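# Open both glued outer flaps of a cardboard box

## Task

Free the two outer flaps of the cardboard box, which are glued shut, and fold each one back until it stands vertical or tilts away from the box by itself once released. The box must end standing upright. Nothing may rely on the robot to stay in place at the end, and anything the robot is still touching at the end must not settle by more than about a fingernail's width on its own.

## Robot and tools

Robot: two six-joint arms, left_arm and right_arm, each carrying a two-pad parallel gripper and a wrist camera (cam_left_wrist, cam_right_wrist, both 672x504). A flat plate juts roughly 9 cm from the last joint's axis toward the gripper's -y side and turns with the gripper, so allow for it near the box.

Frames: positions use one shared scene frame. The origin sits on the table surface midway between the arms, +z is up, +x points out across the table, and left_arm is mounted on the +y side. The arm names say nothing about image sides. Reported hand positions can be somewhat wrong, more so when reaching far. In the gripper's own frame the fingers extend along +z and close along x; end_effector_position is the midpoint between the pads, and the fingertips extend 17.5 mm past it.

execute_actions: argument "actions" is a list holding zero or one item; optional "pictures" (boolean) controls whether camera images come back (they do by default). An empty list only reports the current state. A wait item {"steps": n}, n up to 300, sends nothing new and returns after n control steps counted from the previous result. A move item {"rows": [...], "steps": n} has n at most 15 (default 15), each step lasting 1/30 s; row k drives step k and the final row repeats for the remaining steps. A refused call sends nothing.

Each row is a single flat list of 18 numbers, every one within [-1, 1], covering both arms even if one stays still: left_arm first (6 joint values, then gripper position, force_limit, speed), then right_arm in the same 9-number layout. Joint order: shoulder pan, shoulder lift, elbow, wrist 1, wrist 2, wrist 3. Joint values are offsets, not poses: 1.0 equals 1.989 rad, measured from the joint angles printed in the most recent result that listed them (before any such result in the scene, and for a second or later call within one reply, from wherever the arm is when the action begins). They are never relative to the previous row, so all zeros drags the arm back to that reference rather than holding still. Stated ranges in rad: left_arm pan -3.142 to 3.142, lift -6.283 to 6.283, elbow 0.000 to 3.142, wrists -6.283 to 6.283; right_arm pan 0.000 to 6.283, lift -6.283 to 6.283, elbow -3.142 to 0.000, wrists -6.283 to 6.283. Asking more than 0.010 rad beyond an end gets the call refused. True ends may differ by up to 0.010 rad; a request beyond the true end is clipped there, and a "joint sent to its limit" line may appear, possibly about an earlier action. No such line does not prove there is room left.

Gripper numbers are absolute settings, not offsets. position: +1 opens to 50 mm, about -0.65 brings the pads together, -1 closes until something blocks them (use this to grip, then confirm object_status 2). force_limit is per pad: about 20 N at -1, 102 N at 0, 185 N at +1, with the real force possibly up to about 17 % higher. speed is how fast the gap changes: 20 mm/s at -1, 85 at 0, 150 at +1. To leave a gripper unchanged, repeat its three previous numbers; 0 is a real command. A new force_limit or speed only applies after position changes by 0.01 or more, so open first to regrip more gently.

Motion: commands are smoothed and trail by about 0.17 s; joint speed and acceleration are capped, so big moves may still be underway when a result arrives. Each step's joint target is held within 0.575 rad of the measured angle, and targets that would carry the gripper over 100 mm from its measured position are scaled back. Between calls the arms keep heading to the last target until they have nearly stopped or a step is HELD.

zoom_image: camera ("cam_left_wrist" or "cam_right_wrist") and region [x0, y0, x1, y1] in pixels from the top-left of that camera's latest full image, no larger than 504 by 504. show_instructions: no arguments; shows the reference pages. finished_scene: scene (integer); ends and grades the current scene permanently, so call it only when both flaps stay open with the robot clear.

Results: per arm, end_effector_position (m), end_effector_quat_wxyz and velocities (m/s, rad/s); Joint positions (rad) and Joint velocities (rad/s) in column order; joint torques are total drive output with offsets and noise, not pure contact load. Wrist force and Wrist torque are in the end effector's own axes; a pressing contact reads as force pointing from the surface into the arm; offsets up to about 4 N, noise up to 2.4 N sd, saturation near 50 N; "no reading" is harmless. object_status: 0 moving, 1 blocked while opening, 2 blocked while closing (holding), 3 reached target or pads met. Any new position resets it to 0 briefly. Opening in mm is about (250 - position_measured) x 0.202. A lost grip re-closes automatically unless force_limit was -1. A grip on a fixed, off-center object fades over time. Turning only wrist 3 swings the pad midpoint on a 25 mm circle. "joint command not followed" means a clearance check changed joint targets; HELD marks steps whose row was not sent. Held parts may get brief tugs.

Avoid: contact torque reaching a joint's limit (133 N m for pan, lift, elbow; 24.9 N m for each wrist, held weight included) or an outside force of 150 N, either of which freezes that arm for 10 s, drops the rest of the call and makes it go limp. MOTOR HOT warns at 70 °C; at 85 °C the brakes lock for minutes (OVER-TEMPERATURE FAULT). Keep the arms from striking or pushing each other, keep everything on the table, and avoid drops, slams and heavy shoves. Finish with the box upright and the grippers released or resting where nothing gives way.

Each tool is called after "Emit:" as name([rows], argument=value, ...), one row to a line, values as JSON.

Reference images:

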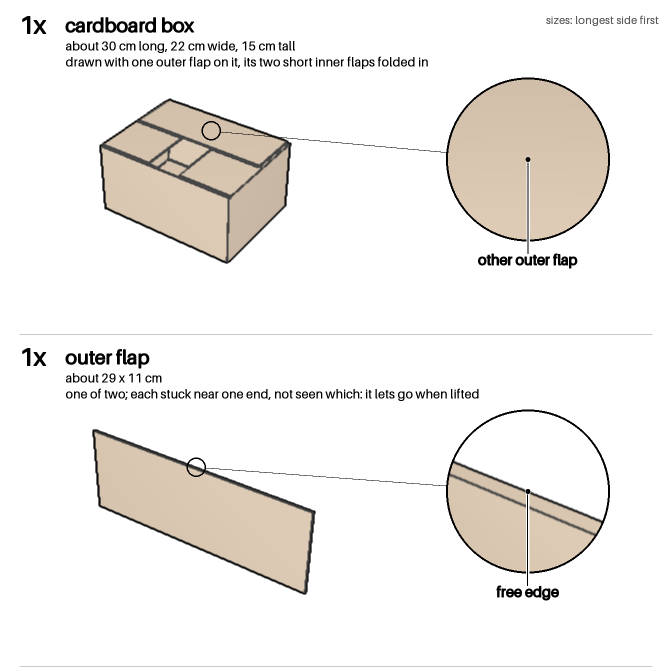

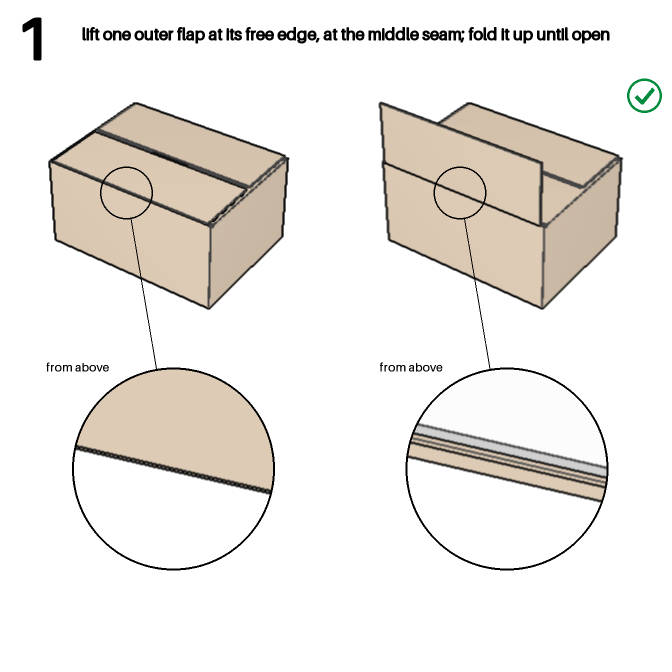

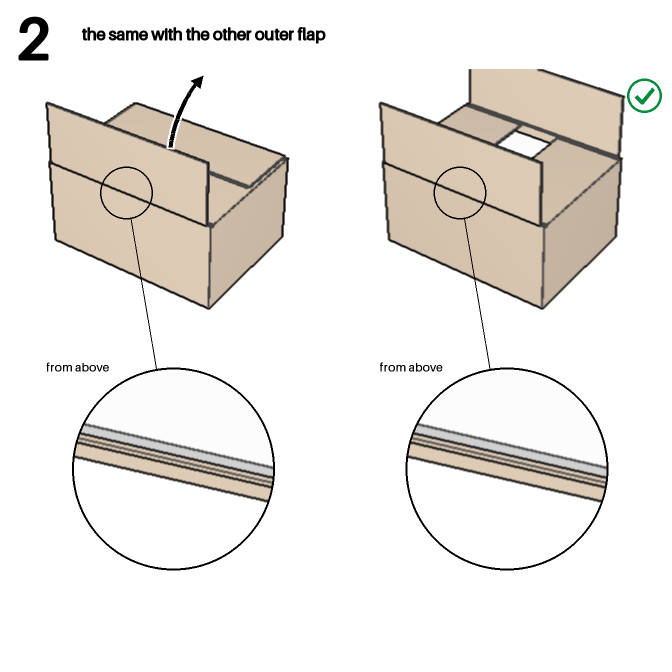

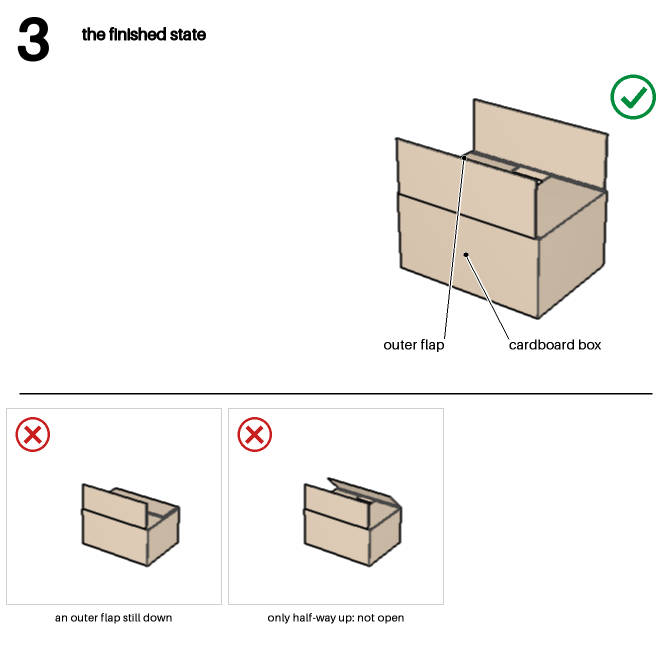

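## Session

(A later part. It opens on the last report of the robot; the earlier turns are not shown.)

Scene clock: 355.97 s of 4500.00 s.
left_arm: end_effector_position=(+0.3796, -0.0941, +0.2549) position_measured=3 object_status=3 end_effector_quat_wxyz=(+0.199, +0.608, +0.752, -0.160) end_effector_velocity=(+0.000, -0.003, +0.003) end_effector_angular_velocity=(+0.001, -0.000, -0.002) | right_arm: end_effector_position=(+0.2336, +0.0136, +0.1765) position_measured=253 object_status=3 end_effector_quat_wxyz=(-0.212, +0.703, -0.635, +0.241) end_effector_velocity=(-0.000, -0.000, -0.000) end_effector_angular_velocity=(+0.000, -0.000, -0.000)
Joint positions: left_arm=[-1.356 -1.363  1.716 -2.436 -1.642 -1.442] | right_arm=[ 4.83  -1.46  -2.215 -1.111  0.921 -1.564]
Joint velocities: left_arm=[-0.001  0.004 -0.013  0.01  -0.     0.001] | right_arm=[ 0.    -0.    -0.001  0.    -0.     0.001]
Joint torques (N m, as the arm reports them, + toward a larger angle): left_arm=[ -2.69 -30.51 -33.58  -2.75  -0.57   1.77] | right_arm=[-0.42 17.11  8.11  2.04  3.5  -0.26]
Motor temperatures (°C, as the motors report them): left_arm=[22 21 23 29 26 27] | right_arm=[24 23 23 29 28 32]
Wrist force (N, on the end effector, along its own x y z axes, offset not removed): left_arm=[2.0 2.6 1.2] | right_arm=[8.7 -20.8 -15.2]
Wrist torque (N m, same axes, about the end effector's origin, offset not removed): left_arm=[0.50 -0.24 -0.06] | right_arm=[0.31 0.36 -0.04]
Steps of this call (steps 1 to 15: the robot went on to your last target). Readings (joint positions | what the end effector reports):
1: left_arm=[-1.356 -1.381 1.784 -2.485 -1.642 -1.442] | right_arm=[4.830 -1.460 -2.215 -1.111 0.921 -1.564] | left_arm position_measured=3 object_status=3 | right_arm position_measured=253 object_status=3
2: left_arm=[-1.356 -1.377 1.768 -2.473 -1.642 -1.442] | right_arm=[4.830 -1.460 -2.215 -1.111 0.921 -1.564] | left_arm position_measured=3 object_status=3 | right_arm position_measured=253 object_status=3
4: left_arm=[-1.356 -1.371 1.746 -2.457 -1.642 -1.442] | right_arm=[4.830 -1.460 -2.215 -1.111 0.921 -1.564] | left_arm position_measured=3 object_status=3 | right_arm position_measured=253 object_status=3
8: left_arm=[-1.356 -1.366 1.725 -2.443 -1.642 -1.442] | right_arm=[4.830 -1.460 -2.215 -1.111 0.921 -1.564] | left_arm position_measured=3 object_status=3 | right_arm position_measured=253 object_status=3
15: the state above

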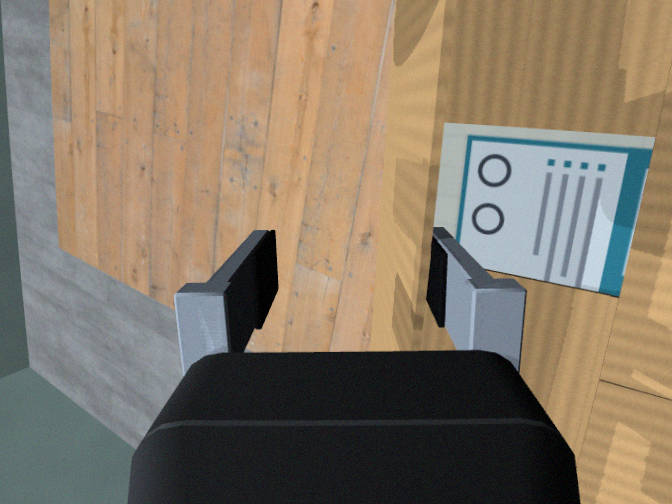

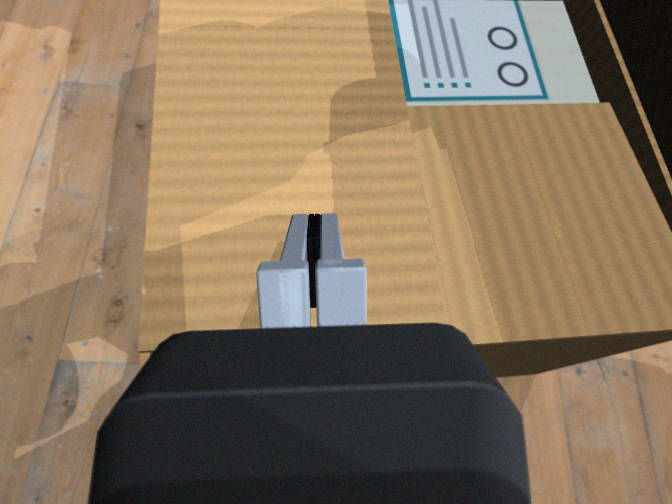

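Emit:
execute_actions([
  {"rows":[[0,0.011,-0.019,0.008,0,0,1,0,0,0,0,0,0,0,0,-1,0,0],[0,0.011,-0.019,0.008,0,0,1,0,0,0,0,0,0,0,0,-1,0,0],[0,0.011,-0.019,0.008,0,0,1,0,0,0,0,0,0,0,0,-1,0,0],[0,0.011,-0.019,0.008,0,0,1,0,0,0,0,0,0,0,0,-1,0,0],[0,0.023,-0.038,0.015,0,0,1,0,0,0,0,0,0,0,0,-1,0,0],[0,0.023,-0.038,0.015,0,0,1,0,0,0,0,0,0,0,0,-1,0,0],[0,0.023,-0.038,0.015,0,0,1,0,0,0,0,0,0,0,0,-1,0,0],[0,0.023,-0.038,0.015,0,0,1,0,0,0,0,0,0,0,0,-1,0,0],[0,0.035,-0.056,0.021,0,0,1,0,0,0,0,0,0,0,0,-1,0,0],[0,0.035,-0.056,0.021,0,0,1,0,0,0,0,0,0,0,0,-1,0,0],[0,0.035,-0.056,0.021,0,0,1,0,0,0,0,0,0,0,0,-1,0,0],[0,0.035,-0.056,0.021,0,0,1,0,0,0,0,0,0,0,0,-1,0,0],[0,0.048,-0.073,0.025,0,0,1,0,0,0,0,0,0,0,0,-1,0,0]],"steps":15},
], pictures=false)

Emit:
execute_actions([
  {"steps":8},
], pictures=false)

Emit:
execute_actions([
  {"rows":[[0,0.018,-0.023,0.005,0,0,1,0,0,0,0,0,0,0,0,-1,0,0],[0,0.018,-0.023,0.005,0,0,1,0,0,0,0,0,0,0,0,-1,0,0],[0,0.018,-0.023,0.005,0,0,1,0,0,0,0,0,0,0,0,-1,0,0],[0,0.018,-0.023,0.005,0,0,1,0,0,0,0,0,0,0,0,-1,0,0],[0,0.018,-0.023,0.005,0,0,1,0,0,0,0,0,0,0,0,-1,0,0],[0,0.036,-0.046,0.01,0,0,1,0,0,0,0,0,0,0,0,-1,0,0],[0,0.036,-0.046,0.01,0,0,1,0,0,0,0,0,0,0,0,-1,0,0],[0,0.036,-0.046,0.01,0,0,1,0,0,0,0,0,0,0,0,-1,0,0],[0,0.036,-0.046,0.01,0,0,1,0,0,0,0,0,0,0,0,-1,0,0],[0,0.036,-0.046,0.01,0,0,1,0,0,0,0,0,0,0,0,-1,0,0],[0,0.054,-0.07,0.016,0,0,1,0,0,0,0,0,0,0,0,-1,0,0]],"steps":15},
], pictures=false)

Emit:
execute_actions([
  {"steps":15},
])

Scene clock: 379.93 s of 4500.00 s.
left_arm: end_effector_position=(+0.3908, -0.1241, +0.2622) position_measured=3 object_status=3 end_effector_quat_wxyz=(+0.199, +0.608, +0.752, -0.160) end_effector_velocity=(+0.034, -0.091, +0.006) end_effector_angular_velocity=(-0.001, -0.000, +0.001) | right_arm: end_effector_position=(+0.2336, +0.0136, +0.1765) position_measured=253 object_status=3 end_effector_quat_wxyz=(-0.212, +0.703, -0.635, +0.241) end_effector_velocity=(-0.000, +0.000, -0.000) end_effector_angular_velocity=(-0.001, +0.001, +0.002)
Joint positions: left_arm=[-1.356 -1.297  1.612 -2.397 -1.642 -1.442] | right_arm=[ 4.83  -1.46  -2.215 -1.111  0.921 -1.564]
Joint velocities: left_arm=[ 0.001  0.212 -0.293  0.08   0.    -0.   ] | right_arm=[ 0.     0.    -0.     0.001  0.001 -0.003]
Joint torques (N m, as the arm reports them, + toward a larger angle): left_arm=[ -3.81 -37.48 -32.53  -2.63  -0.54   1.79] | right_arm=[-0.66 17.78  8.54  2.2   3.41  0.18]
Motor temperatures (°C, as the motors report them): left_arm=[22 21 23 29 26 27] | right_arm=[24 23 23 29 28 32]
Wrist force (N, on the end effector, along its own x y z axes, offset not removed): left_arm=[1.0 -0.8 0.5] | right_arm=[7.8 -23.1 -17.1]
Wrist torque (N m, same axes, about the end effector's origin, offset not removed): left_arm=[0.27 -0.06 0.16] | right_arm=[-0.24 0.37 -0.09]
Steps of this call (steps 1 to 15: the robot went on to your last target; steps 16 to 90: nothing new was sent; then 20.47 s passed at rest; steps 91 to 105: all 15 steps of this action). Readings (joint positions | what the end effector reports):
91: left_arm=[-1.356 -1.363 1.714 -2.434 -1.642 -1.442] | right_arm=[4.830 -1.460 -2.215 -1.111 0.921 -1.564] | left_arm position_measured=3 object_status=3 | right_arm position_measured=253 object_status=3
92: left_arm=[-1.356 -1.361 1.712 -2.433 -1.642 -1.442] | right_arm=[4.830 -1.460 -2.215 -1.111 0.921 -1.564] | left_arm position_measured=3 object_status=3 | right_arm position_measured=253 object_status=3
94: left_arm=[-1.356 -1.354 1.700 -2.428 -1.642 -1.442] | right_arm=[4.830 -1.460 -2.215 -1.111 0.921 -1.564] | left_arm position_measured=3 object_status=3 | right_arm position_measured=253 object_status=3
98: left_arm=[-1.356 -1.336 1.671 -2.417 -1.642 -1.442] | right_arm=[4.830 -1.460 -2.215 -1.111 0.921 -1.564] | left_arm position_measured=3 object_status=3 | right_arm position_measured=253 object_status=3
105: the state above

Scene clock: 380.20 s of 4500.00 s.
left_arm: end_effector_position=(+0.3949, -0.1351, +0.2630) position_measured=3 object_status=3 end_effector_quat_wxyz=(+0.199, +0.608, +0.752, -0.160) end_effector_velocity=(+0.005, -0.012, +0.001) end_effector_angular_velocity=(-0.001, -0.001, -0.000) | right_arm: end_effector_position=(+0.2336, +0.0136, +0.1765) position_measured=253 object_status=3 end_effector_quat_wxyz=(-0.212, +0.703, -0.635, +0.241) end_effector_velocity=(+0.000, -0.000, -0.001) end_effector_angular_velocity=(-0.002, -0.000, -0.001)
Joint positions: left_arm=[-1.356 -1.272  1.576 -2.387 -1.642 -1.442] | right_arm=[ 4.83  -1.46  -2.215 -1.111  0.921 -1.564]
Joint velocities: left_arm=[ 0.     0.029 -0.04   0.01  -0.     0.001] | right_arm=[-0.    -0.001 -0.    -0.002 -0.     0.001]
Joint torques (N m, as the arm reports them, + toward a larger angle): left_arm=[ -2.78 -33.21 -31.55  -2.86  -0.49   1.78] | right_arm=[-0.47 17.12  9.95  2.    3.34  0.02]
Motor temperatures (°C, as the motors report them): left_arm=[22 21 23 29 26 27] | right_arm=[24 23 23 29 28 32]
Wrist force (N, on the end effector, along its own x y z axes, offset not removed): left_arm=[-1.9 -4.1 2.1] | right_arm=[8.9 -22.8 -15.5]
Wrist torque (N m, same axes, about the end effector's origin, offset not removed): left_arm=[-0.43 0.64 0.22] | right_arm=[-0.15 0.28 -0.04]
Steps of this call (steps 1 to 8: the robot went on to your last target). Readings (joint positions | what the end effector reports):
1: left_arm=[-1.356 -1.291 1.603 -2.395 -1.642 -1.442] | right_arm=[4.830 -1.460 -2.215 -1.111 0.921 -1.564] | left_arm position_measured=3 object_status=3 | right_arm position_measured=253 object_status=3
2: left_arm=[-1.356 -1.286 1.595 -2.393 -1.642 -1.442] | right_arm=[4.830 -1.460 -2.215 -1.111 0.921 -1.564] | left_arm position_measured=3 object_status=3 | right_arm position_measured=253 object_status=3
4: left_arm=[-1.356 -1.278 1.585 -2.390 -1.642 -1.442] | right_arm=[4.830 -1.460 -2.215 -1.111 0.921 -1.564] | left_arm position_measured=3 object_status=3 | right_arm position_measured=253 object_status=3
8: the state above

Scene clock: 380.70 s of 4500.00 s.
left_arm: end_effector_position=(+0.4077, -0.1694, +0.2599) position_measured=3 object_status=3 end_effector_quat_wxyz=(+0.199, +0.608, +0.752, -0.160) end_effector_velocity=(+0.026, -0.071, -0.006) end_effector_angular_velocity=(-0.002, -0.001, +0.000) | right_arm: end_effector_position=(+0.2336, +0.0136, +0.1765) position_measured=253 object_status=3 end_effector_quat_wxyz=(-0.212, +0.703, -0.635, +0.241) end_effector_velocity=(-0.000, +0.000, -0.000) end_effector_angular_velocity=(-0.000, +0.001, +0.000)
Joint positions: left_arm=[-1.356 -1.187  1.467 -2.362 -1.642 -1.442] | right_arm=[ 4.83  -1.46  -2.215 -1.111  0.921 -1.564]
Joint velocities: left_arm=[ 0.     0.175 -0.231  0.054  0.    -0.   ] | right_arm=[-0.    -0.    -0.     0.001  0.001 -0.001]
Joint torques (N m, as the arm reports them, + toward a larger angle): left_arm=[ -2.8  -45.57 -30.18  -2.83  -0.45   1.77] | right_arm=[ 0.26 16.61  9.96  2.17  3.56  0.03]
Motor temperatures (°C, as the motors report them): left_arm=[22 21 23 29 26 27] | right_arm=[24 23 23 29 28 32]
Wrist force (N, on the end effector, along its own x y z axes, offset not removed): left_arm=[0.6 -1.1 3.7] | right_arm=[12.5 -22.8 -16.9]
Wrist torque (N m, same axes, about the end effector's origin, offset not removed): left_arm=[0.22 0.21 -0.02] | right_arm=[-0.18 -0.50 -0.14]
Steps of this call (steps 1 to 15: all 15 steps of this action). Readings (joint positions | what the end effector reports):
1: left_arm=[-1.356 -1.271 1.575 -2.387 -1.642 -1.442] | right_arm=[4.830 -1.460 -2.215 -1.111 0.921 -1.564] | left_arm position_measured=3 object_status=3 | right_arm position_measured=253 object_status=3
2: left_arm=[-1.356 -1.268 1.571 -2.386 -1.642 -1.442] | right_arm=[4.830 -1.460 -2.215 -1.111 0.921 -1.564] | left_arm position_measured=3 object_status=3 | right_arm position_measured=253 object_status=3
4: left_arm=[-1.356 -1.257 1.557 -2.383 -1.642 -1.442] | right_arm=[4.830 -1.460 -2.215 -1.111 0.921 -1.564] | left_arm position_measured=3 object_status=3 | right_arm position_measured=253 object_status=3
8: left_arm=[-1.356 -1.235 1.529 -2.377 -1.642 -1.442] | right_arm=[4.830 -1.460 -2.215 -1.111 0.921 -1.564] | left_arm position_measured=3 object_status=3 | right_arm position_measured=253 object_status=3
15: the state above

Scene clock: 381.20 s of 4500.00 s.
left_arm: end_effector_position=(+0.4111, -0.1784, +0.2592) position_measured=3 object_status=3 end_effector_quat_wxyz=(+0.199, +0.608, +0.752, -0.160) end_effector_velocity=(+0.001, -0.002, +0.000) end_effector_angular_velocity=(-0.001, +0.000, +0.001) | right_arm: end_effector_position=(+0.2336, +0.0136, +0.1765) position_measured=253 object_status=3 end_effector_quat_wxyz=(-0.212, +0.703, -0.635, +0.241) end_effector_velocity=(+0.000, +0.000, +0.001) end_effector_angular_velocity=(-0.000, -0.000, +0.001)
Joint positions: left_arm=[-1.356 -1.165  1.437 -2.356 -1.642 -1.442] | right_arm=[ 4.83  -1.46  -2.215 -1.111  0.921 -1.564]
Joint velocities: left_arm=[ 0.     0.004 -0.005  0.001 -0.    -0.001] | right_arm=[-0.     0.001  0.002 -0.002 -0.001 -0.001]
Joint torques (N m, as the arm reports them, + toward a larger angle): left_arm=[ -2.7  -39.17 -33.04  -2.81  -0.54   1.79] | right_arm=[-0.07 17.66 10.3   1.94  3.56  0.07]
Motor temperatures (°C, as the motors report them): left_arm=[22 21 23 29 26 27] | right_arm=[24 23 23 29 28 32]
Wrist force (N, on the end effector, along its own x y z axes, offset not removed): left_arm=[-0.7 -1.4 3.6] | right_arm=[10.2 -21.5 -15.8]
Wrist torque (N m, same axes, about the end effector's origin, offset not removed): left_arm=[-0.05 0.39 0.00] | right_arm=[0.09 0.08 -0.08]
Steps of this call (steps 1 to 15: the robot went on to your last target). Readings (joint positions | what the end effector reports):
1: left_arm=[-1.356 -1.182 1.460 -2.361 -1.642 -1.442] | right_arm=[4.830 -1.460 -2.215 -1.111 0.921 -1.564] | left_arm position_measured=3 object_status=3 | right_arm position_measured=253 object_status=3
2: left_arm=[-1.356 -1.178 1.455 -2.360 -1.642 -1.442] | right_arm=[4.830 -1.460 -2.215 -1.111 0.921 -1.564] | left_arm position_measured=3 object_status=3 | right_arm position_measured=253 object_status=3
4: left_arm=[-1.356 -1.172 1.447 -2.358 -1.642 -1.442] | right_arm=[4.830 -1.460 -2.215 -1.111 0.921 -1.564] | left_arm position_measured=3 object_status=3 | right_arm position_measured=253 object_status=3
8: left_arm=[-1.356 -1.167 1.440 -2.356 -1.642 -1.442] | right_arm=[4.830 -1.460 -2.215 -1.111 0.921 -1.564] | left_arm position_measured=3 object_status=3 | right_arm position_measured=253 object_status=3
15: the state above

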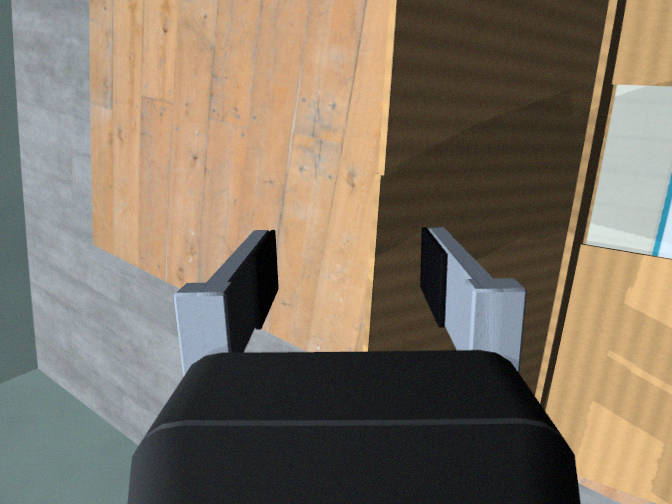

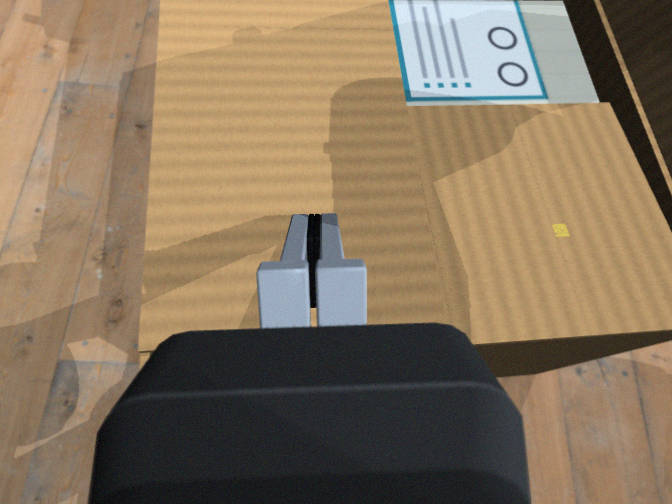

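Emit:
execute_actions([
  {"rows":[[0,0,-0.25,0.25,0,0,1,0,0,0,0.013,0.018,-0.031,0,0,-1,0,0]],"steps":15},
], pictures=false)

Emit:
execute_actions([
  {"steps":12},
], pictures=false)

Emit:
execute_actions([
  {"rows":[[-0.029,0,0,0.397,0.057,-0.024,1,0,0,0,0.11,-0.0846,-0.0253,0,0,-1,0,0]],"steps":15},
], pictures=false)

Emit:
execute_actions([
  {"steps":15},
], pictures=false)

Emit:
execute_actions([
  {"rows":[[0,0.122,0,0,0,0,1,0,0,0,0,0,0,0,0,-1,0,0]],"steps":15},
], pictures=false)

Emit:
execute_actions([
  {"steps":15},
])

Scene clock: 412.67 s of 4500.00 s.
left_arm: end_effector_position=(+0.4143, -0.1871, +0.4286) position_measured=3 object_status=3 end_effector_quat_wxyz=(+0.199, +0.608, +0.752, -0.160) end_effector_velocity=(-0.012, +0.028, +0.184) end_effector_angular_velocity=(-0.000, +0.000, -0.002) | right_arm: end_effector_position=(+0.2335, +0.0143, +0.1956) position_measured=253 object_status=3 end_effector_quat_wxyz=(-0.212, +0.703, -0.635, +0.241) end_effector_velocity=(+0.000, -0.000, +0.005) end_effector_angular_velocity=(-0.002, -0.002, -0.000)
Joint positions: left_arm=[-1.356 -1.165  1.002 -1.92  -1.642 -1.442] | right_arm=[ 4.83  -1.435 -2.181 -1.17   0.921 -1.564]
Joint velocities: left_arm=[-0.002 -0.    -0.476  0.476 -0.    -0.   ] | right_arm=[ 0.     0.006  0.009 -0.018 -0.002  0.001]
Joint torques (N m, as the arm reports them, + toward a larger angle): left_arm=[ -2.77 -46.46 -23.31  -1.51  -0.56   1.82] | right_arm=[ 0.61 27.03 33.23  0.45 -3.68 -0.03]
Motor temperatures (°C, as the motors report them): left_arm=[22 21 23 29 26 27] | right_arm=[24 23 23 29 28 32]
Wrist force (N, on the end effector, along its own x y z axes, offset not removed): left_arm=[-0.8 -0.5 2.8] | right_arm=[-0.9 -1.5 -0.3]
Wrist torque (N m, same axes, about the end effector's origin, offset not removed): left_arm=[0.14 -0.08 -0.14] | right_arm=[-0.14 0.12 -0.11]
Steps of this call (steps 1 to 15: the robot went on to your last target; steps 16 to 90: nothing new was sent; then 27.97 s passed at rest; steps 91 to 105: all 15 steps of this action). Readings (joint positions | what the end effector reports):
91: left_arm=[-1.356 -1.164 1.437 -2.355 -1.642 -1.442] | right_arm=[4.830 -1.460 -2.215 -1.111 0.921 -1.564] | left_arm position_measured=3 object_status=3 | right_arm position_measured=253 object_status=3
92: left_arm=[-1.356 -1.164 1.433 -2.352 -1.642 -1.442] | right_arm=[4.830 -1.459 -2.213 -1.114 0.921 -1.564] | left_arm position_measured=3 object_status=3 | right_arm position_measured=253 object_status=3
94: left_arm=[-1.356 -1.164 1.386 -2.304 -1.642 -1.442] | right_arm=[4.830 -1.450 -2.201 -1.134 0.921 -1.564] | left_arm position_measured=3 object_status=3 | right_arm position_measured=253 object_status=3
98: left_arm=[-1.356 -1.164 1.226 -2.145 -1.642 -1.442] | right_arm=[4.830 -1.440 -2.187 -1.159 0.921 -1.564] | left_arm position_measured=3 object_status=3 | right_arm position_measured=253 object_status=3
105: the state above

Scene clock: 413.07 s of 4500.00 s.
left_arm: end_effector_position=(+0.4127, -0.1829, +0.4512) position_measured=3 object_status=3 end_effector_quat_wxyz=(+0.199, +0.608, +0.752, -0.160) end_effector_velocity=(-0.001, +0.002, +0.008) end_effector_angular_velocity=(+0.000, +0.000, -0.000) | right_arm: end_effector_position=(+0.2336, +0.0143, +0.1963) position_measured=253 object_status=3 end_effector_quat_wxyz=(-0.212, +0.703, -0.635, +0.241) end_effector_velocity=(+0.000, +0.000, +0.001) end_effector_angular_velocity=(+0.001, +0.001, +0.000)
Joint positions: left_arm=[-1.356 -1.165  0.943 -1.861 -1.642 -1.442] | right_arm=[ 4.83  -1.435 -2.18  -1.172  0.921 -1.564]
Joint velocities: left_arm=[-0.   -0.   -0.02  0.02  0.   -0.  ] | right_arm=[-0.     0.002  0.001 -0.001  0.001 -0.001]
Joint torques (N m, as the arm reports them, + toward a larger angle): left_arm=[ -2.92 -42.96 -33.48  -2.82  -0.55   1.75] | right_arm=[ 0.92 26.12 32.11  0.53 -3.81 -0.25]
Motor temperatures (°C, as the motors report them): left_arm=[22 21 23 29 26 27] | right_arm=[24 23 23 29 28 32]
Wrist force (N, on the end effector, along its own x y z axes, offset not removed): left_arm=[1.9 2.4 2.1] | right_arm=[1.0 -2.2 1.9]
Wrist torque (N m, same axes, about the end effector's origin, offset not removed): left_arm=[0.62 -0.30 0.05] | right_arm=[-0.31 -0.16 -0.14]
Steps of this call (steps 1 to 12: the robot went on to your last target). Readings (joint positions | what the end effector reports):
1: left_arm=[-1.356 -1.165 0.988 -1.906 -1.642 -1.442] | right_arm=[4.830 -1.435 -2.181 -1.171 0.921 -1.564] | left_arm position_measured=3 object_status=3 | right_arm position_measured=253 object_status=3
2: left_arm=[-1.356 -1.165 0.977 -1.895 -1.642 -1.442] | right_arm=[4.830 -1.435 -2.180 -1.171 0.921 -1.564] | left_arm position_measured=3 object_status=3 | right_arm position_measured=253 object_status=3
4: left_arm=[-1.356 -1.165 0.962 -1.880 -1.642 -1.442] | right_arm=[4.830 -1.435 -2.180 -1.172 0.921 -1.564] | left_arm position_measured=3 object_status=3 | right_arm position_measured=253 object_status=3
8: left_arm=[-1.356 -1.165 0.948 -1.866 -1.642 -1.442] | right_arm=[4.830 -1.435 -2.180 -1.172 0.921 -1.564] | left_arm position_measured=3 object_status=3 | right_arm position_measured=253 object_status=3
12: the state above

Scene clock: 413.57 s of 4500.00 s.
left_arm: end_effector_position=(+0.3580, -0.0490, +0.3571) position_measured=3 object_status=3 end_effector_quat_wxyz=(-0.038, +0.625, +0.779, +0.042) end_effector_velocity=(-0.109, +0.331, -0.086) end_effector_angular_velocity=(+1.235, +0.268, -0.022) | right_arm: end_effector_position=(+0.2400, -0.0635, +0.1920) position_measured=253 object_status=3 end_effector_quat_wxyz=(-0.211, +0.703, -0.635, +0.242) end_effector_velocity=(+0.002, -0.026, -0.003) end_effector_angular_velocity=(+0.008, -0.000, -0.001)
Joint positions: left_arm=[-1.406 -1.165  0.943 -1.239 -1.543 -1.484] | right_arm=[ 4.83  -1.226 -2.341 -1.221  0.921 -1.564]
Joint velocities: left_arm=[-0.056  0.    -0.     1.26   0.113 -0.046] | right_arm=[-0.     0.076 -0.055 -0.013 -0.001  0.001]
Joint torques (N m, as the arm reports them, + toward a larger angle): left_arm=[ -5.23 -41.8  -18.7   -1.39   2.59  -2.05] | right_arm=[ 0.08 16.6  16.24  0.95 -3.09  0.02]
Motor temperatures (°C, as the motors report them): left_arm=[22 21 23 29 26 27] | right_arm=[24 23 23 29 28 32]
Wrist force (N, on the end effector, along its own x y z axes, offset not removed): left_arm=[-0.9 -2.4 4.6] | right_arm=[1.3 -2.7 0.7]
Wrist torque (N m, same axes, about the end effector's origin, offset not removed): left_arm=[-0.26 0.15 -0.02] | right_arm=[-0.35 -0.27 -0.21]
Steps of this call (steps 1 to 15: all 15 steps of this action). Readings (joint positions | what the end effector reports):
1: left_arm=[-1.356 -1.165 0.942 -1.861 -1.642 -1.442] | right_arm=[4.830 -1.434 -2.180 -1.172 0.921 -1.564] | left_arm position_measured=3 object_status=3 | right_arm position_measured=253 object_status=3
2: left_arm=[-1.358 -1.165 0.942 -1.857 -1.639 -1.444] | right_arm=[4.830 -1.431 -2.183 -1.175 0.921 -1.564] | left_arm position_measured=3 object_status=3 | right_arm position_measured=253 object_status=3
4: left_arm=[-1.370 -1.165 0.942 -1.808 -1.616 -1.453] | right_arm=[4.830 -1.386 -2.224 -1.192 0.921 -1.564] | left_arm position_measured=3 object_status=3 | right_arm position_measured=253 object_status=3
8: left_arm=[-1.387 -1.165 0.942 -1.598 -1.581 -1.468] | right_arm=[4.830 -1.277 -2.304 -1.212 0.921 -1.564] | left_arm position_measured=3 object_status=3 | right_arm position_measured=253 object_status=3
15: the state above

Scene clock: 414.07 s of 4500.00 s.
left_arm: end_effector_position=(+0.3439, -0.0053, +0.3497) position_measured=3 object_status=3 end_effector_quat_wxyz=(-0.101, +0.622, +0.771, +0.094) end_effector_velocity=(-0.002, +0.007, -0.001) end_effector_angular_velocity=(+0.026, +0.005, -0.001) | right_arm: end_effector_position=(+0.2403, -0.0667, +0.1916) position_measured=253 object_status=3 end_effector_quat_wxyz=(-0.212, +0.703, -0.635, +0.241) end_effector_velocity=(-0.000, -0.000, -0.001) end_effector_angular_velocity=(-0.000, +0.001, -0.001)
Joint positions: left_arm=[-1.413 -1.165  0.943 -1.075 -1.529 -1.49 ] | right_arm=[ 4.83  -1.216 -2.348 -1.223  0.921 -1.564]
Joint velocities: left_arm=[-0.001 -0.     0.001  0.026  0.002 -0.001] | right_arm=[ 0.     0.001 -0.001 -0.001  0.001  0.001]
Joint torques (N m, as the arm reports them, + toward a larger angle): left_arm=[ -7.05 -41.56 -17.53  -1.03   2.68  -1.95] | right_arm=[ 0.99 18.06 14.27  0.85 -2.13  0.07]
Motor temperatures (°C, as the motors report them): left_arm=[22 21 23 29 26 27] | right_arm=[24 23 23 29 28 32]
Wrist force (N, on the end effector, along its own x y z axes, offset not removed): left_arm=[1.5 -1.3 1.9] | right_arm=[-5.2 -4.1 2.8]
Wrist torque (N m, same axes, about the end effector's origin, offset not removed): left_arm=[-0.23 -0.29 -0.10] | right_arm=[-0.65 0.90 0.02]
Steps of this call (steps 1 to 15: the robot went on to your last target). Readings (joint positions | what the end effector reports):
1: left_arm=[-1.407 -1.165 0.943 -1.201 -1.540 -1.485] | right_arm=[4.830 -1.223 -2.342 -1.221 0.921 -1.564] | left_arm position_measured=3 object_status=3 | right_arm position_measured=253 object_status=3
2: left_arm=[-1.409 -1.165 0.943 -1.171 -1.537 -1.486] | right_arm=[4.830 -1.222 -2.344 -1.222 0.921 -1.564] | left_arm position_measured=3 object_status=3 | right_arm position_measured=253 object_status=3
4: left_arm=[-1.411 -1.165 0.943 -1.131 -1.534 -1.488] | right_arm=[4.830 -1.219 -2.345 -1.222 0.921 -1.564] | left_arm position_measured=3 object_status=3 | right_arm position_measured=253 object_status=3
8: left_arm=[-1.412 -1.165 0.943 -1.093 -1.530 -1.489] | right_arm=[4.830 -1.217 -2.347 -1.223 0.921 -1.564] | left_arm position_measured=3 object_status=3 | right_arm position_measured=253 object_status=3
15: the state above

Scene clock: 414.57 s of 4500.00 s.
left_arm: end_effector_position=(+0.3520, -0.0315, +0.2162) position_measured=3 object_status=3 end_effector_quat_wxyz=(-0.194, +0.610, +0.752, +0.156) end_effector_velocity=(+0.001, -0.006, -0.070) end_effector_angular_velocity=(+0.112, +0.034, -0.001) | right_arm: end_effector_position=(+0.2403, -0.0668, +0.1916) position_measured=253 object_status=3 end_effector_quat_wxyz=(-0.212, +0.703, -0.635, +0.241) end_effector_velocity=(-0.000, +0.000, -0.000) end_effector_angular_velocity=(-0.000, -0.000, -0.000)
Joint positions: left_arm=[-1.413 -0.937  0.943 -1.075 -1.528 -1.49 ] | right_arm=[ 4.83  -1.216 -2.348 -1.223  0.921 -1.564]
Joint velocities: left_arm=[-0.001  0.117  0.    -0.     0.    -0.   ] | right_arm=[ 0.    -0.001  0.    -0.     0.     0.001]
Joint torques (N m, as the arm reports them, + toward a larger angle): left_arm=[ -1.61 -52.51 -32.75  -3.02  -1.62  -1.21] | right_arm=[ 0.63 11.97 21.17  0.9  -2.32 -0.07]
Motor temperatures (°C, as the motors report them): left_arm=[22 21 23 29 26 27] | right_arm=[24 23 23 29 28 32]
Wrist force (N, on the end effector, along its own x y z axes, offset not removed): left_arm=[-2.0 -0.6 6.6] | right_arm=[-0.7 -0.3 -2.1]
Wrist torque (N m, same axes, about the end effector's origin, offset not removed): left_arm=[0.23 0.15 0.21] | right_arm=[-0.07 0.13 0.03]
Steps of this call (steps 1 to 15: all 15 steps of this action). Readings (joint positions | what the end effector reports):
1: left_arm=[-1.413 -1.165 0.943 -1.074 -1.529 -1.490] | right_arm=[4.830 -1.216 -2.348 -1.223 0.921 -1.564] | left_arm position_measured=3 object_status=3 | right_arm position_measured=253 object_status=3
2: left_arm=[-1.413 -1.162 0.943 -1.074 -1.528 -1.490] | right_arm=[4.830 -1.216 -2.348 -1.223 0.921 -1.564] | left_arm position_measured=3 object_status=3 | right_arm position_measured=253 object_status=3
4: left_arm=[-1.413 -1.121 0.943 -1.074 -1.528 -1.490] | right_arm=[4.830 -1.216 -2.348 -1.223 0.921 -1.564] | left_arm position_measured=3 object_status=3 | right_arm position_measured=253 object_status=3
8: left_arm=[-1.413 -1.015 0.943 -1.075 -1.528 -1.490] | right_arm=[4.830 -1.216 -2.348 -1.223 0.921 -1.564] | left_arm position_measured=3 object_status=3 | right_arm position_measured=253 object_status=3
15: the state above

Scene clock: 415.07 s of 4500.00 s.
left_arm: end_effector_position=(+0.3522, -0.0323, +0.2073) position_measured=3 object_status=3 end_effector_quat_wxyz=(-0.200, +0.609, +0.751, +0.160) end_effector_velocity=(+0.000, -0.000, -0.002) end_effector_angular_velocity=(+0.002, +0.001, -0.000) | right_arm: end_effector_position=(+0.2403, -0.0668, +0.1916) position_measured=253 object_status=3 end_effector_quat_wxyz=(-0.212, +0.703, -0.635, +0.241) end_effector_velocity=(+0.000, -0.000, +0.000) end_effector_angular_velocity=(+0.001, -0.000, -0.001)
Joint positions: left_arm=[-1.413 -0.923  0.943 -1.075 -1.529 -1.49 ] | right_arm=[ 4.83  -1.216 -2.348 -1.223  0.921 -1.564]
Joint velocities: left_arm=[ 0.001  0.003  0.    -0.001  0.     0.001] | right_arm=[-0.     0.     0.    -0.    -0.     0.001]
Joint torques (N m, as the arm reports them, + toward a larger angle): left_arm=[  5.08 -47.31 -30.07  -2.95  -2.43  -0.37] | right_arm=[ 0.65  5.84 30.13  1.25 -2.16 -0.28]
Motor temperatures (°C, as the motors report them): left_arm=[22 21 23 29 26 27] | right_arm=[24 23 23 29 28 32]
Wrist force (N, on the end effector, along its own x y z axes, offset not removed): left_arm=[0.4 -1.1 1.6] | right_arm=[-0.8 -1.5 -0.6]
Wrist torque (N m, same axes, about the end effector's origin, offset not removed): left_arm=[-0.03 0.03 0.06] | right_arm=[-0.23 0.16 -0.05]
Steps of this call (steps 1 to 15: the robot went on to your last target). Readings (joint positions | what the end effector reports):
1: left_arm=[-1.413 -0.934 0.943 -1.075 -1.528 -1.490] | right_arm=[4.830 -1.216 -2.348 -1.223 0.921 -1.564] | left_arm position_measured=3 object_status=3 | right_arm position_measured=253 object_status=3
2: left_arm=[-1.413 -0.931 0.943 -1.075 -1.528 -1.490] | right_arm=[4.830 -1.216 -2.348 -1.223 0.921 -1.564] | left_arm position_measured=3 object_status=3 | right_arm position_measured=253 object_status=3
4: left_arm=[-1.413 -0.928 0.943 -1.075 -1.529 -1.490] | right_arm=[4.830 -1.216 -2.348 -1.223 0.921 -1.564] | left_arm position_measured=3 object_status=3 | right_arm position_measured=253 object_status=3
8: left_arm=[-1.413 -0.924 0.943 -1.075 -1.529 -1.490] | right_arm=[4.830 -1.216 -2.348 -1.223 0.921 -1.564] | left_arm position_measured=3 object_status=3 | right_arm position_measured=253 object_status=3
15: the state above

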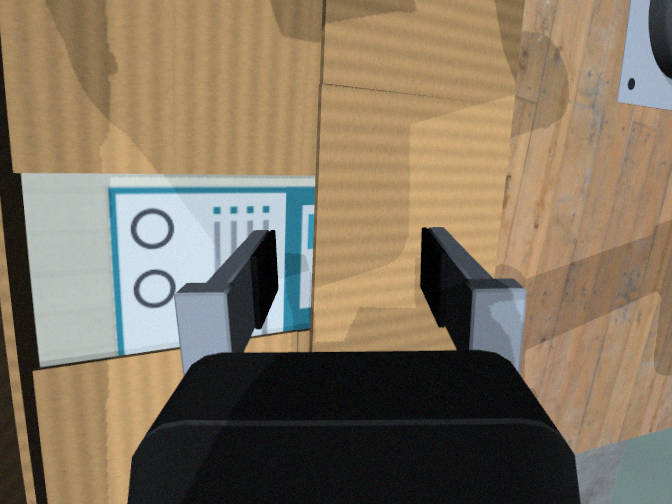

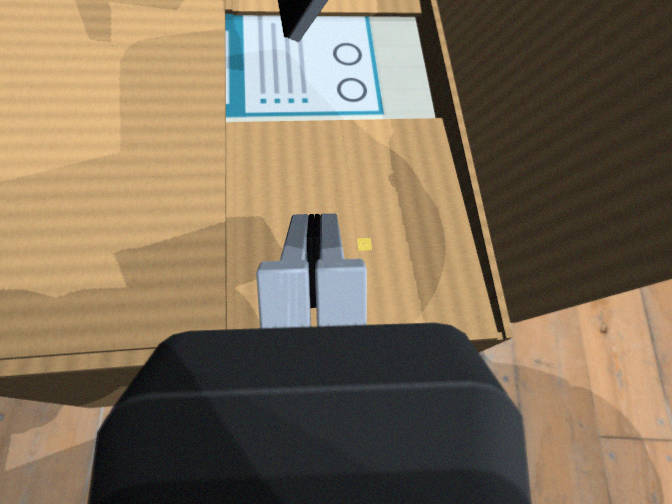

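Emit:
execute_actions([
  {"rows":[[0,0.001,0.037,-0.038,0,0,1,0,0,0,-0.0102,-0.0151,0.0253,0,0,-1,0,0]],"steps":15},
], pictures=false)

Emit:
execute_actions([
  {"steps":10},
])

Scene clock: 431.63 s of 4500.00 s.
left_arm: end_effector_position=(+0.3520, -0.0313, +0.1783) position_measured=3 object_status=3 end_effector_quat_wxyz=(-0.200, +0.609, +0.751, +0.160) end_effector_velocity=(+0.000, +0.001, -0.008) end_effector_angular_velocity=(-0.001, -0.000, +0.002) | right_arm: end_effector_position=(+0.2403, -0.0671, +0.1773) position_measured=253 object_status=3 end_effector_quat_wxyz=(-0.212, +0.703, -0.635, +0.241) end_effector_velocity=(-0.000, -0.000, -0.004) end_effector_angular_velocity=(-0.001, +0.001, +0.001)
Joint positions: left_arm=[-1.413 -0.921  1.014 -1.148 -1.529 -1.49 ] | right_arm=[ 4.83  -1.236 -2.377 -1.174  0.921 -1.564]
Joint velocities: left_arm=[ 0.001  0.     0.02  -0.021 -0.    -0.   ] | right_arm=[ 0.    -0.005 -0.008  0.013  0.001 -0.002]
Joint torques (N m, as the arm reports them, + toward a larger angle): left_arm=[ -1.01 -48.15 -16.24  -2.76  -2.22   1.44] | right_arm=[ 0.25 -2.43 14.5   5.11 -2.03 -0.05]
Motor temperatures (°C, as the motors report them): left_arm=[22 21 23 29 26 27] | right_arm=[24 23 23 29 28 32]
Wrist force (N, on the end effector, along its own x y z axes, offset not removed): left_arm=[-0.3 1.9 2.9] | right_arm=[-0.6 -0.4 -0.9]
Wrist torque (N m, same axes, about the end effector's origin, offset not removed): left_arm=[0.37 -0.08 -0.05] | right_arm=[0.05 0.15 -0.19]
Steps of this call (steps 1 to 15: the robot went on to your last target; steps 16 to 90: nothing new was sent; then 13.07 s passed at rest; steps 91 to 105: all 15 steps of this action). Readings (joint positions | what the end effector reports):
91: left_arm=[-1.413 -0.922 0.943 -1.075 -1.529 -1.490] | right_arm=[4.830 -1.216 -2.348 -1.223 0.921 -1.564] | left_arm position_measured=3 object_status=3 | right_arm position_measured=253 object_status=3
92: left_arm=[-1.413 -0.922 0.946 -1.078 -1.529 -1.490] | right_arm=[4.830 -1.217 -2.350 -1.220 0.921 -1.564] | left_arm position_measured=3 object_status=3 | right_arm position_measured=253 object_status=3
94: left_arm=[-1.413 -0.922 0.970 -1.102 -1.529 -1.490] | right_arm=[4.830 -1.224 -2.360 -1.204 0.921 -1.564] | left_arm position_measured=3 object_status=3 | right_arm position_measured=253 object_status=3
98: left_arm=[-1.413 -0.921 1.000 -1.133 -1.529 -1.490] | right_arm=[4.830 -1.232 -2.371 -1.184 0.921 -1.564] | left_arm position_measured=3 object_status=3 | right_arm position_measured=253 object_status=3
105: the state above

Scene clock: 431.97 s of 4500.00 s.
left_arm: end_effector_position=(+0.3519, -0.0313, +0.1773) position_measured=3 object_status=3 end_effector_quat_wxyz=(-0.200, +0.609, +0.751, +0.160) end_effector_velocity=(-0.000, -0.002, +0.000) end_effector_angular_velocity=(-0.004, -0.001, -0.003) | right_arm: end_effector_position=(+0.2403, -0.0672, +0.1768) position_measured=253 object_status=3 end_effector_quat_wxyz=(-0.212, +0.703, -0.635, +0.241) end_effector_velocity=(-0.000, +0.000, +0.000) end_effector_angular_velocity=(+0.004, -0.000, -0.002)
Joint positions: left_arm=[-1.413 -0.921  1.016 -1.15  -1.529 -1.49 ] | right_arm=[ 4.83  -1.236 -2.378 -1.173  0.921 -1.564]
Joint velocities: left_arm=[-0.002 -0.    -0.002 -0.002  0.     0.001] | right_arm=[ 0.     0.001 -0.     0.002 -0.     0.002]
Joint torques (N m, as the arm reports them, + toward a larger angle): left_arm=[ -5.02 -47.67 -17.81  -2.83  -2.14   0.84] | right_arm=[-0.29 -1.2  14.59  4.93 -1.9  -0.21]
Motor temperatures (°C, as the motors report them): left_arm=[22 21 23 29 26 27] | right_arm=[24 23 23 29 28 32]
Wrist force (N, on the end effector, along its own x y z axes, offset not removed): left_arm=[2.3 -0.8 2.8] | right_arm=[-0.7 0.2 -2.3]
Wrist torque (N m, same axes, about the end effector's origin, offset not removed): left_arm=[-0.11 -0.39 -0.13] | right_arm=[0.12 0.11 -0.04]
Steps of this call (steps 1 to 10: the robot went on to your last target). Readings (joint positions | what the end effector reports):
1: left_arm=[-1.413 -0.921 1.014 -1.149 -1.529 -1.490] | right_arm=[4.830 -1.236 -2.377 -1.174 0.921 -1.564] | left_arm position_measured=3 object_status=3 | right_arm position_measured=253 object_status=3
2: left_arm=[-1.413 -0.921 1.015 -1.149 -1.529 -1.490] | right_arm=[4.830 -1.236 -2.377 -1.173 0.921 -1.564] | left_arm position_measured=3 object_status=3 | right_arm position_measured=253 object_status=3
4: left_arm=[-1.413 -0.921 1.015 -1.150 -1.529 -1.490] | right_arm=[4.830 -1.236 -2.377 -1.173 0.921 -1.564] | left_arm position_measured=3 object_status=3 | right_arm position_measured=253 object_status=3
8: left_arm=[-1.413 -0.921 1.016 -1.150 -1.529 -1.490] | right_arm=[4.830 -1.236 -2.378 -1.173 0.921 -1.564] | left_arm position_measured=3 object_status=3 | right_arm position_measured=253 object_status=3
10: the state above

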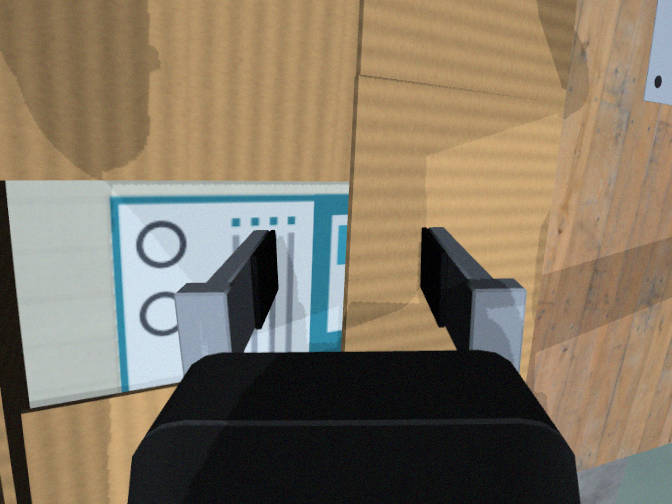

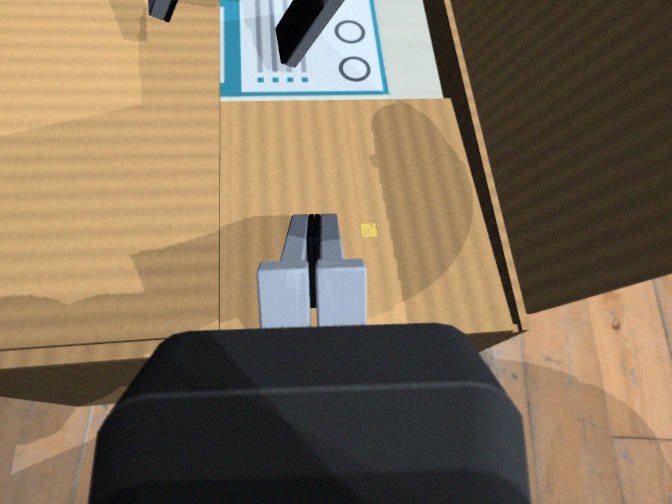

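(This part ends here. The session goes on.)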